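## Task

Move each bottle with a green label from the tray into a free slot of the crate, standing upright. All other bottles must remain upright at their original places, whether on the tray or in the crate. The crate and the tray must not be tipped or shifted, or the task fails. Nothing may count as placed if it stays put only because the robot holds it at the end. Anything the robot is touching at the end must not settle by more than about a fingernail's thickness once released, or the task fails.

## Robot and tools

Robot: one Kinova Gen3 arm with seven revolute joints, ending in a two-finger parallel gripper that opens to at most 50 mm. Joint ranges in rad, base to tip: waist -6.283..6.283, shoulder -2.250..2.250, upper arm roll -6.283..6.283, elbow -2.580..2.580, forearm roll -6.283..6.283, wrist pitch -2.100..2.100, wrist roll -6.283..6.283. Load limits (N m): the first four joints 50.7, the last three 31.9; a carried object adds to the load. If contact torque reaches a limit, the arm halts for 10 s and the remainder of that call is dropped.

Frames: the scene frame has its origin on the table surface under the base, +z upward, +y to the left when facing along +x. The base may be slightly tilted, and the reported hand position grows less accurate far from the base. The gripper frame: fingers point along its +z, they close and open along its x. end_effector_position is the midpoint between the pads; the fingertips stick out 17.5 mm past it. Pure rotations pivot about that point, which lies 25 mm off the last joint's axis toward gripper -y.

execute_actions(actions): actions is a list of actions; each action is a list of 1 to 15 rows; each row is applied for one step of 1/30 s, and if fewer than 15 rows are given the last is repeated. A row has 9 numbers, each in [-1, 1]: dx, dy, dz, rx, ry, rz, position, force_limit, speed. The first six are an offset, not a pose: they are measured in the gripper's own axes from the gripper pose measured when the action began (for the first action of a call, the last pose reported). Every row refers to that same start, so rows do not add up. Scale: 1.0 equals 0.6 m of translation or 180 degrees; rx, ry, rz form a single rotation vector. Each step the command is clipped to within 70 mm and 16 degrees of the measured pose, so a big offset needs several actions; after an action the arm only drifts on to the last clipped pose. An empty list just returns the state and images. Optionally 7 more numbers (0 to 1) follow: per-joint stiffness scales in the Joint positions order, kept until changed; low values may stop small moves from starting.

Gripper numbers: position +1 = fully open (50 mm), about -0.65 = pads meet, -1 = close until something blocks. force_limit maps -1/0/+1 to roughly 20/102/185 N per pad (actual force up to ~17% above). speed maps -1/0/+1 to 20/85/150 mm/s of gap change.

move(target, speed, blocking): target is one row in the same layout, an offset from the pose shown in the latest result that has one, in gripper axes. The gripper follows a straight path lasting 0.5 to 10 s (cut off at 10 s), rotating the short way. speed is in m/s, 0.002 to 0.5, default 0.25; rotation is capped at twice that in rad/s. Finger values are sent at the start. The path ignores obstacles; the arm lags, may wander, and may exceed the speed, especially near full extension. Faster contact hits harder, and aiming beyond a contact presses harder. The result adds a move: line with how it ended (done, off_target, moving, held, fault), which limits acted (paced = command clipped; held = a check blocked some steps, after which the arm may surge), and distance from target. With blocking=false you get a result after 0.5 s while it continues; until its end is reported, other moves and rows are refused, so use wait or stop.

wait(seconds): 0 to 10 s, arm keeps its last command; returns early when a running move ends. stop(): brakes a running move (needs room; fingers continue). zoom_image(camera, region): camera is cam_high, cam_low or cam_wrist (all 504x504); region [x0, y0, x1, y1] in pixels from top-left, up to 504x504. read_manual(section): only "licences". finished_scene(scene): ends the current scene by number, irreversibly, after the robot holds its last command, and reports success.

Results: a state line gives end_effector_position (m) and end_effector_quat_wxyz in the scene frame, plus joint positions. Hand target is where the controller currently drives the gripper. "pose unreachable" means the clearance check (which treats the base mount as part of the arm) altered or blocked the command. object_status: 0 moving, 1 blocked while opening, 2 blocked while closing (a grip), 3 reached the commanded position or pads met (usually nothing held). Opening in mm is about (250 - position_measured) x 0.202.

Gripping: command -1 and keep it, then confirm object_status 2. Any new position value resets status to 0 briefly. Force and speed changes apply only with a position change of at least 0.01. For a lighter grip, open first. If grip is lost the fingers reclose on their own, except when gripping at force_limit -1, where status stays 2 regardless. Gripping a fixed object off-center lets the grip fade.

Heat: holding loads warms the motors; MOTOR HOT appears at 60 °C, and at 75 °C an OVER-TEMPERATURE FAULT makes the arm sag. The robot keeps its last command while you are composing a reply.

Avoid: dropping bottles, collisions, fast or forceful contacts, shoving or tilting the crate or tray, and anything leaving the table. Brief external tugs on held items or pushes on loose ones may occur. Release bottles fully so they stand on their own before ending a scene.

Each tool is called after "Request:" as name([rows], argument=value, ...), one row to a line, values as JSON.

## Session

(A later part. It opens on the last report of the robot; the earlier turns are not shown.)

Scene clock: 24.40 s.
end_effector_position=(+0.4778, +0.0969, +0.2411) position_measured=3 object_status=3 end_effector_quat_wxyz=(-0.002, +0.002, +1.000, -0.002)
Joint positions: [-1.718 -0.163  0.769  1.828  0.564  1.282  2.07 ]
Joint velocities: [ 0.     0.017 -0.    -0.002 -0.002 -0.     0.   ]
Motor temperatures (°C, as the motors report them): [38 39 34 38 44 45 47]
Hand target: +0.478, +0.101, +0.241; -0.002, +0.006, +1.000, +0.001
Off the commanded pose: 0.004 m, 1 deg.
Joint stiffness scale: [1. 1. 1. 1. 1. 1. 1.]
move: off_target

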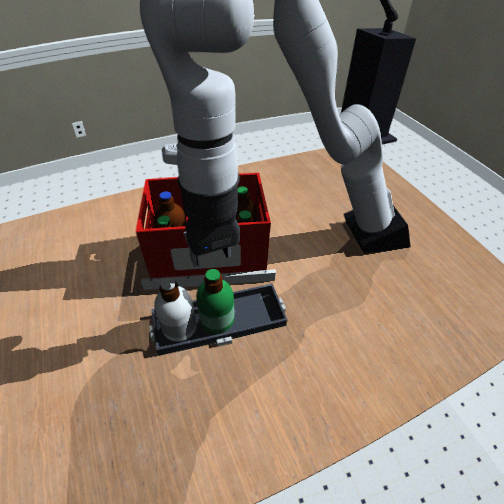

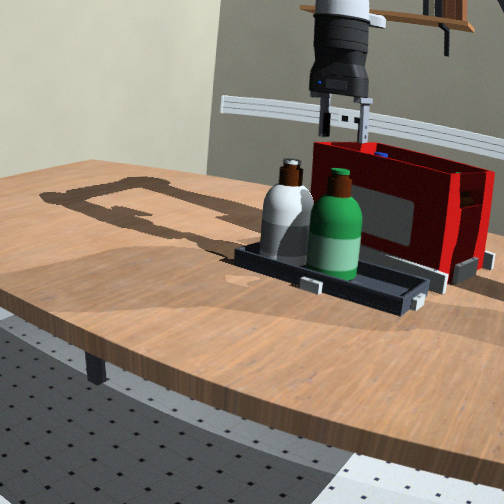

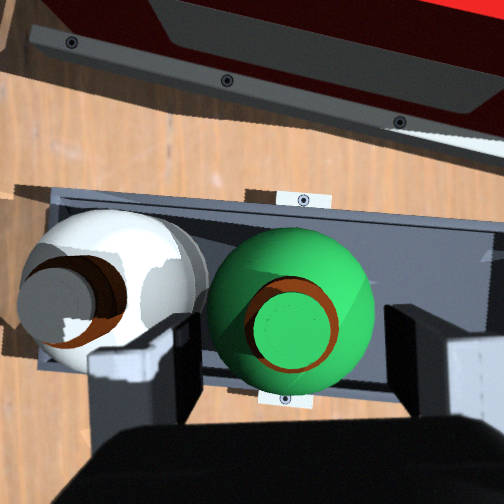

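Request:
move(target=[-0.003,0,0.135,0,0,0,1,-0.3,0], speed=0.1)

Request:
move(target=[0,0,0,0,0,0,-1,-0.3,0])

Request:
move(target=[0,0,-0.35,0,0,0,-1,-0.3,0], speed=0.2)

Request:
move(target=[0.097,-0.405,0,0,0,0.075,-1,-0.3,0], speed=0.15)

Scene clock: 25.97 s.
end_effector_position=(+0.4806, +0.0973, +0.1622) position_measured=3 object_status=3 end_effector_quat_wxyz=(+0.000, +0.004, +1.000, -0.001)
Joint positions: [-1.688 -0.001  0.996  1.964  0.461  0.932  2.213]
Joint velocities: [ 0.008  0.02  -0.001  0.    -0.004 -0.001  0.007]
Motor temperatures (°C, as the motors report them): [38 39 34 38 44 45 47]
Hand target: +0.480, +0.096, +0.160; -0.001, +0.003, +1.000, -0.002
Off the commanded pose: 0.002 m, 0 deg.
Joint stiffness scale: [1. 1. 1. 1. 1. 1. 1.]
move: done

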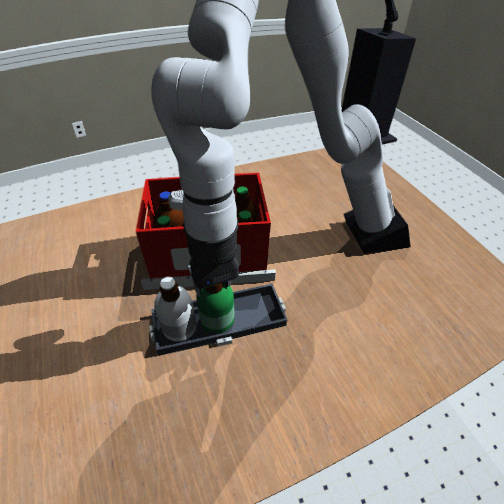

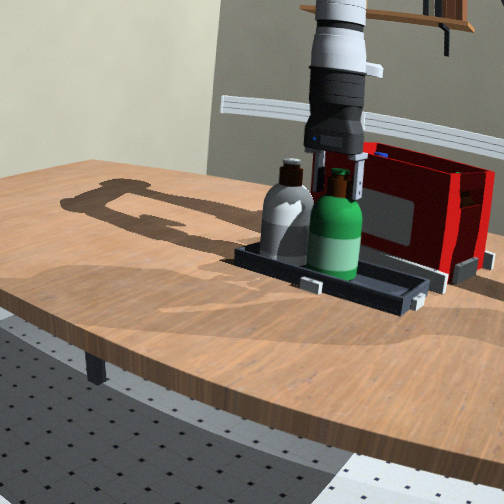

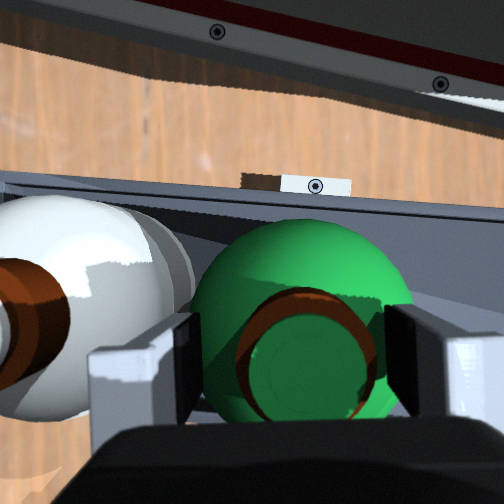

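Scene clock: 26.47 s.
end_effector_position=(+0.4805, +0.0972, +0.1621) position_measured=89 object_status=2 end_effector_quat_wxyz=(+0.000, +0.004, +1.000, -0.001)
Joint positions: [-1.688 -0.     0.996  1.964  0.461  0.932  2.213]
Joint velocities: [-0.    -0.     0.    -0.    -0.    -0.    -0.002]
Motor temperatures (°C, as the motors report them): [38 39 34 38 44 45 47]
Hand target: +0.481, +0.097, +0.162; +0.000, +0.004, +1.000, -0.001
Off the commanded pose: 0.000 m, 0 deg.
Joint stiffness scale: [1. 1. 1. 1. 1. 1. 1.]
move: done

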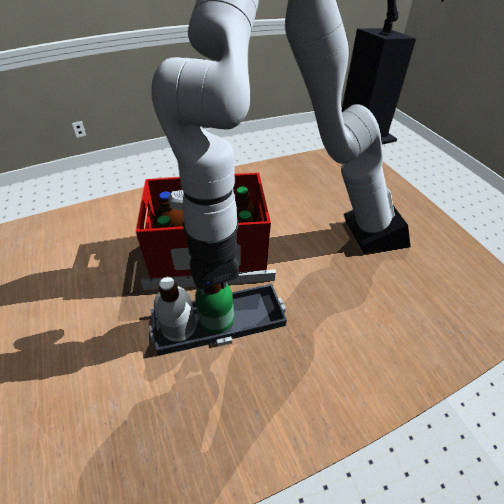

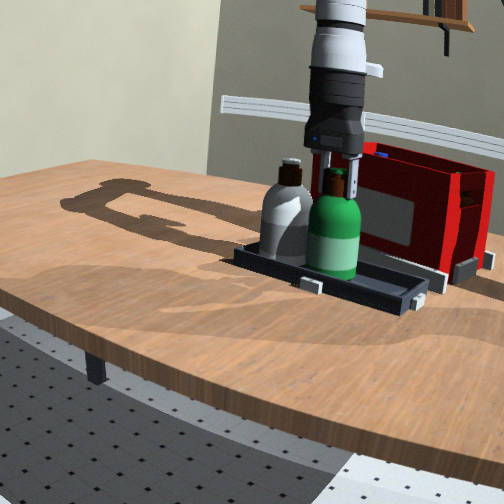

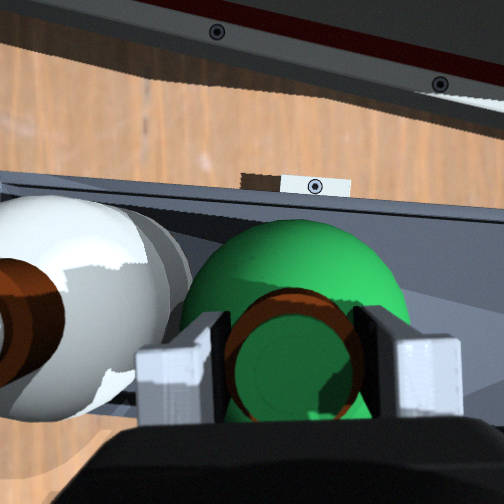

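Scene clock: 27.97 s.
end_effector_position=(+0.4796, +0.0984, +0.3704) position_measured=89 object_status=2 end_effector_quat_wxyz=(-0.002, +0.001, +1.000, +0.001)
Joint positions: [-1.767 -0.208  0.555  1.501  0.573  1.719  2.041]
Joint velocities: [ 0.     0.001  0.001 -0.004  0.     0.001 -0.001]
Motor temperatures (°C, as the motors report them): [38 39 34 38 44 45 47]
Hand target: +0.480, +0.098, +0.372; -0.000, +0.003, +1.000, -0.001
Off the commanded pose: 0.002 m, 1 deg.
Joint stiffness scale: [1. 1. 1. 1. 1. 1. 1.]
move: done

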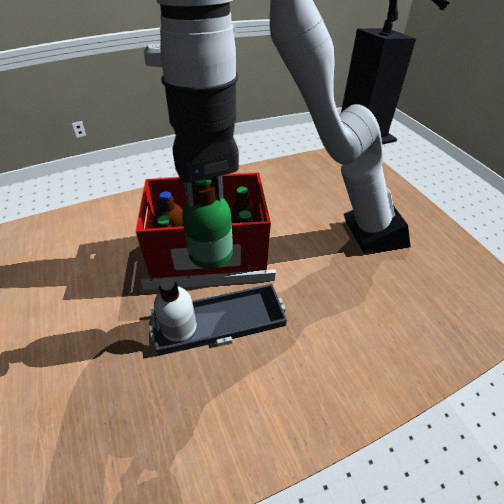

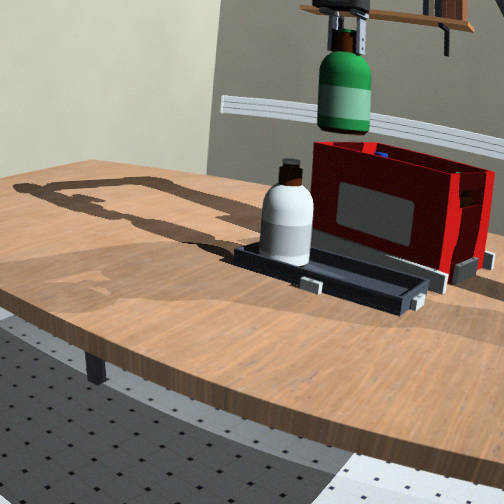

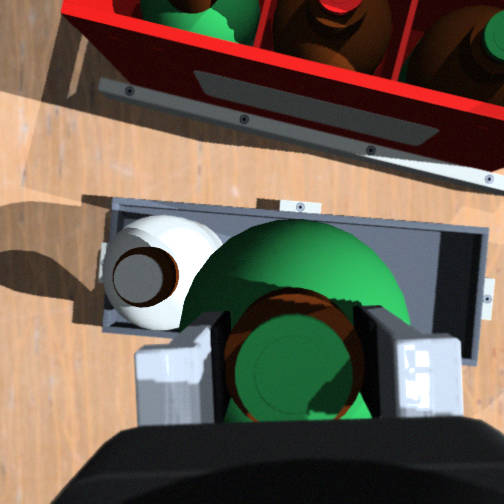

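Scene clock: 30.07 s.
end_effector_position=(+0.4208, -0.1414, +0.3685) position_measured=89 object_status=2 end_effector_quat_wxyz=(-0.006, +0.120, +0.993, +0.002)
Joint positions: [-1.55  -0.747  0.258  1.681  0.73   2.059  1.944]
Joint velocities: [ 0.001 -0.01  -0.001  0.     0.001  0.002  0.   ]
Motor temperatures (°C, as the motors report them): [38 39 34 38 44 45 47]
Hand target: +0.422, -0.144, +0.370; -0.003, +0.118, +0.993, +0.001
Off the commanded pose: 0.003 m, 0 deg.
Joint stiffness scale: [1. 1. 1. 1. 1. 1. 1.]
move: done

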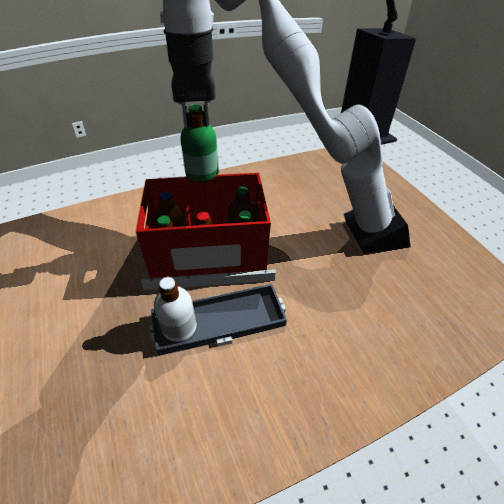

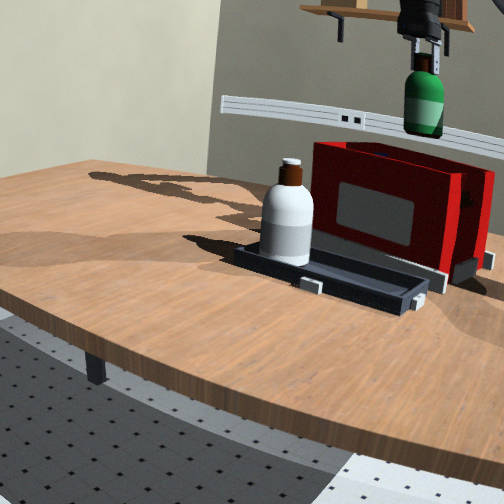

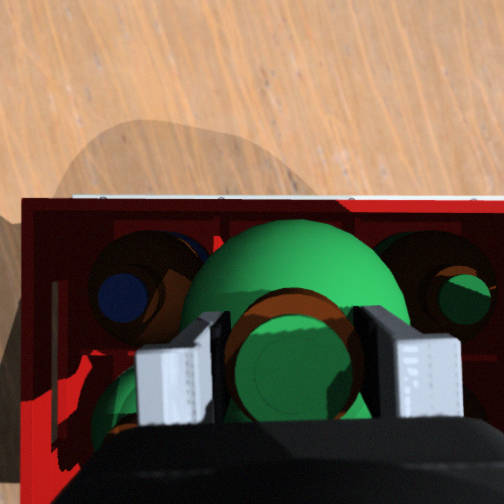

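Request:
move(target=[0,0,0.16,0,-0.003,0,-1,-0.3,0], speed=0.08)

Request:
move(target=[0,0,0.165,0,0,0,-1,-0.3,0], speed=0.06)

Scene clock: 32.10 s.
end_effector_position=(+0.4186, -0.1402, +0.2744) position_measured=89 object_status=2 end_effector_quat_wxyz=(-0.003, +0.115, +0.993, +0.001)
Joint positions: [-1.572 -0.841  0.412  1.943  0.799  1.843  1.92 ]
Joint velocities: [-0.     0.     0.     0.003  0.    -0.008  0.   ]
Motor temperatures (°C, as the motors report them): [38 39 34 38 44 45 47]
Hand target: +0.420, -0.141, +0.273; -0.001, +0.120, +0.993, +0.001
Off the commanded pose: 0.002 m, 1 deg.
Joint stiffness scale: [1. 1. 1. 1. 1. 1. 1.]
move: done

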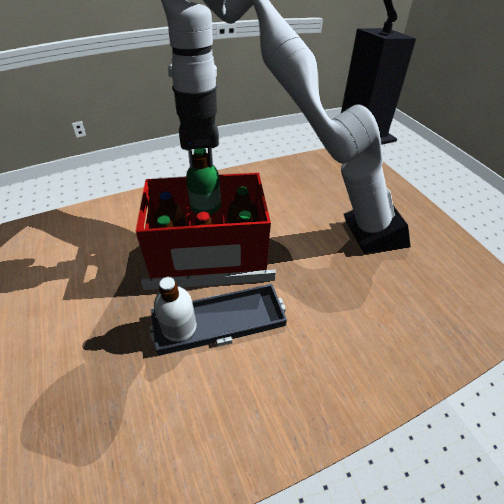

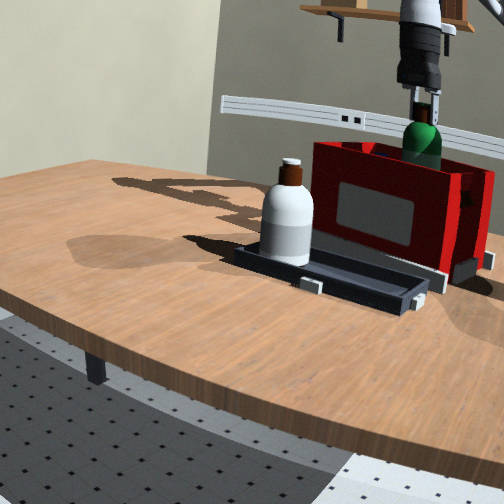

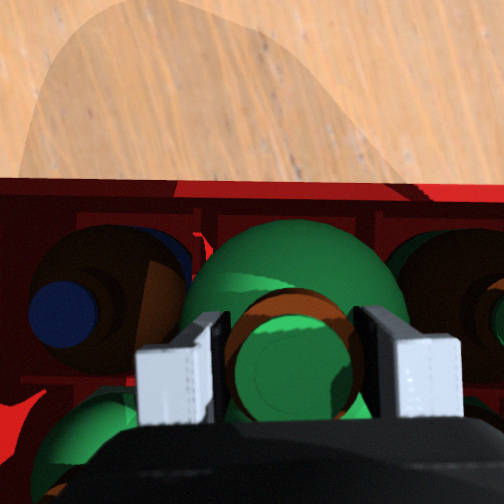

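Scene clock: 34.10 s.
end_effector_position=(+0.4171, -0.1401, +0.1773) position_measured=89 object_status=2 end_effector_quat_wxyz=(-0.005, +0.111, +0.994, +0.000)
Joint positions: [-1.621 -0.906  0.643  2.149  0.941  1.626  1.894]
Joint velocities: [ 0.001 -0.001  0.002  0.002 -0.    -0.01   0.001]
Motor temperatures (°C, as the motors report them): [38 39 34 38 44 45 47]
Hand target: +0.418, -0.140, +0.175; -0.003, +0.115, +0.993, +0.001
Off the commanded pose: 0.002 m, 0 deg.
Joint stiffness scale: [1. 1. 1. 1. 1. 1. 1.]
move: done

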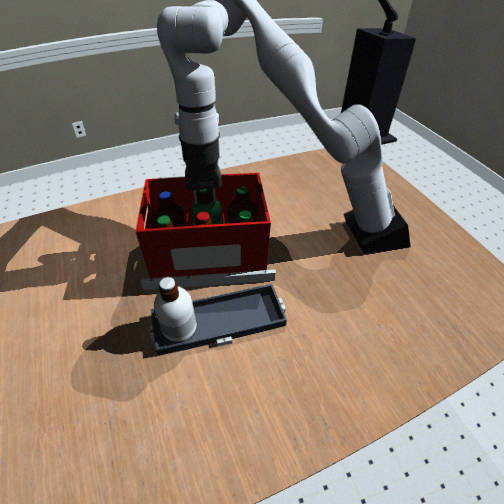

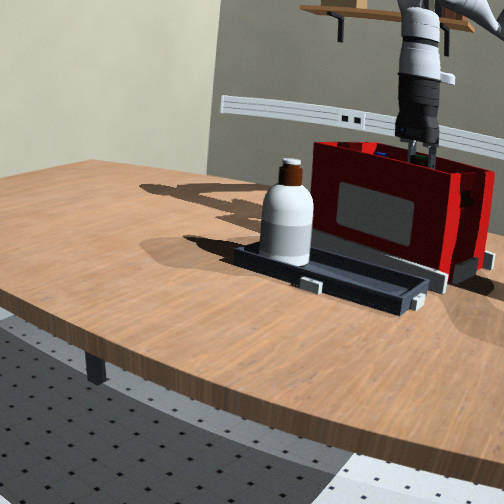

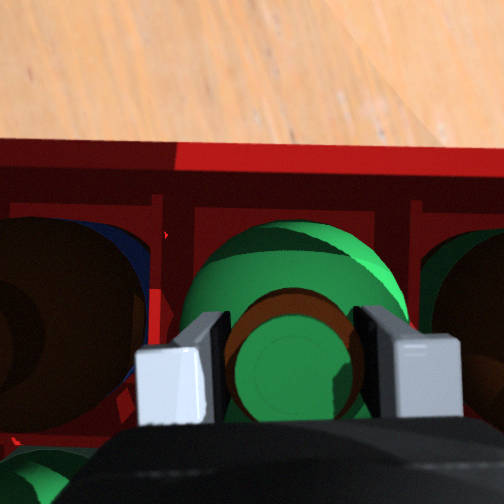

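Request:
move(target=[-0.004,0,0.024,0,0,0,-1,-0.3,0], speed=0.02)

Request:
move(target=[0,0,0,0,0,0,0.8,-0.3,0])

Request:
move(target=[0,0,-0.11,0,0,0,0.8,-0.3,0], speed=0.15)

Scene clock: 35.30 s.
end_effector_position=(+0.4180, -0.1412, +0.1652) position_measured=89 object_status=2 end_effector_quat_wxyz=(-0.007, +0.109, +0.994, -0.001)
Joint positions: [-1.635 -0.913  0.682  2.164  0.966  1.606  1.894]
Joint velocities: [-0.002  0.     0.001  0.002 -0.     0.001 -0.   ]
Motor temperatures (°C, as the motors report them): [38 39 34 38 44 45 47]
Hand target: +0.419, -0.141, +0.163; -0.005, +0.111, +0.994, +0.000
Off the commanded pose: 0.003 m, 0 deg.
Joint stiffness scale: [1. 1. 1. 1. 1. 1. 1.]
move: done

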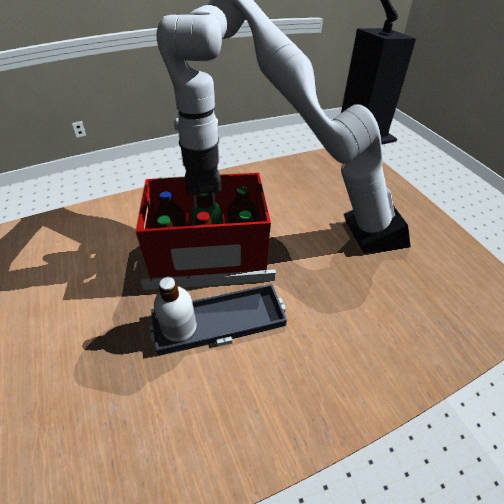

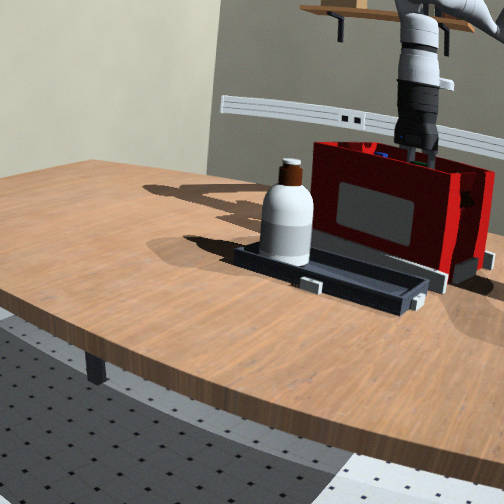

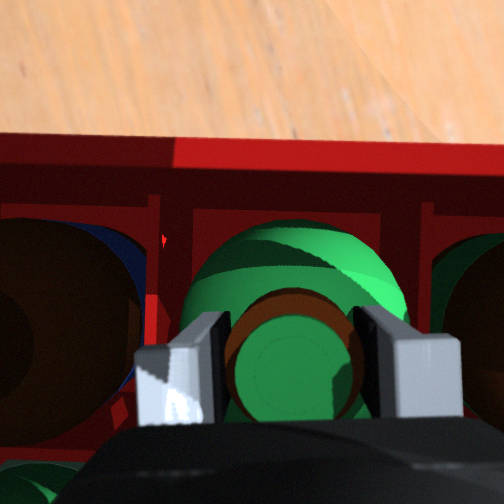

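Scene clock: 35.80 s.
end_effector_position=(+0.4180, -0.1412, +0.1652) position_measured=32 object_status=3 end_effector_quat_wxyz=(-0.007, +0.109, +0.994, -0.001)
Joint positions: [-1.636 -0.913  0.682  2.164  0.966  1.606  1.894]
Joint velocities: [-0.    -0.001  0.     0.    -0.     0.     0.002]
Motor temperatures (°C, as the motors report them): [38 39 34 38 44 45 47]
Hand target: +0.418, -0.141, +0.165; -0.007, +0.109, +0.994, -0.001
Off the commanded pose: 0.000 m, 0 deg.
Joint stiffness scale: [1. 1. 1. 1. 1. 1. 1.]
move: done

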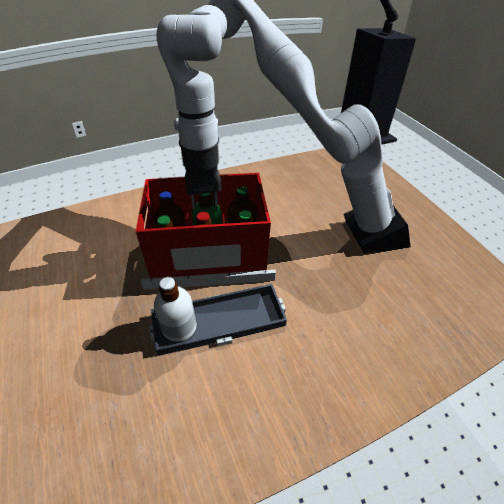

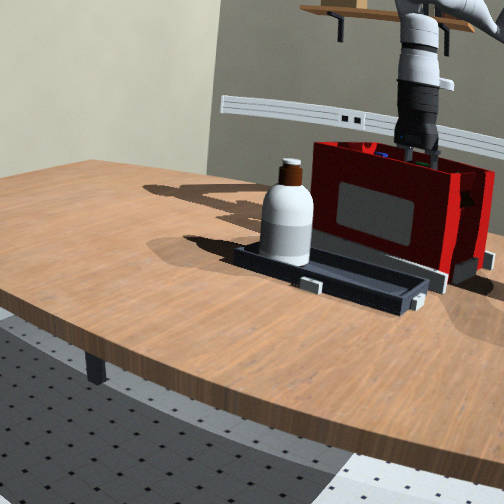

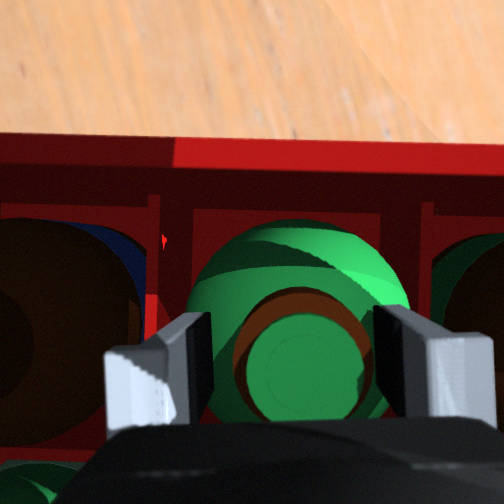

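Scene clock: 36.67 s.
end_effector_position=(+0.4200, -0.1414, +0.2293) position_measured=32 object_status=3 end_effector_quat_wxyz=(-0.005, +0.113, +0.994, -0.001)
Joint positions: [-1.587 -0.868  0.52   2.038  0.857  1.738  1.921]
Joint velocities: [-0.    -0.    -0.002 -0.002  0.     0.007 -0.001]
Motor temperatures (°C, as the motors report them): [38 39 34 38 44 45 47]
Hand target: +0.419, -0.141, +0.231; -0.007, +0.109, +0.994, -0.001
Off the commanded pose: 0.002 m, 0 deg.
Joint stiffness scale: [1. 1. 1. 1. 1. 1. 1.]
move: done

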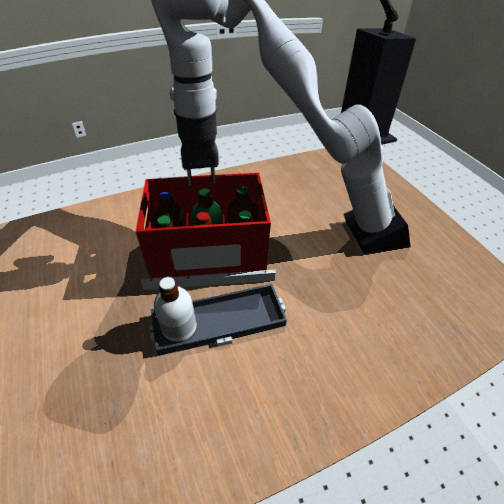

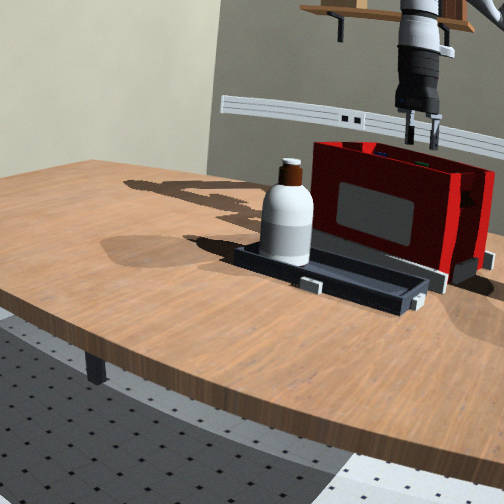

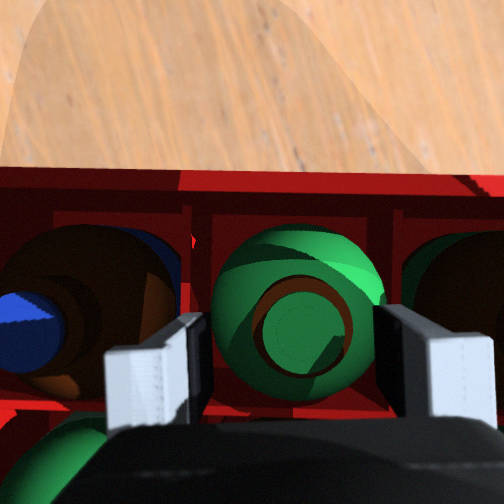

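Request:
finished_scene(scene=1)

The scene is finished: the task was done.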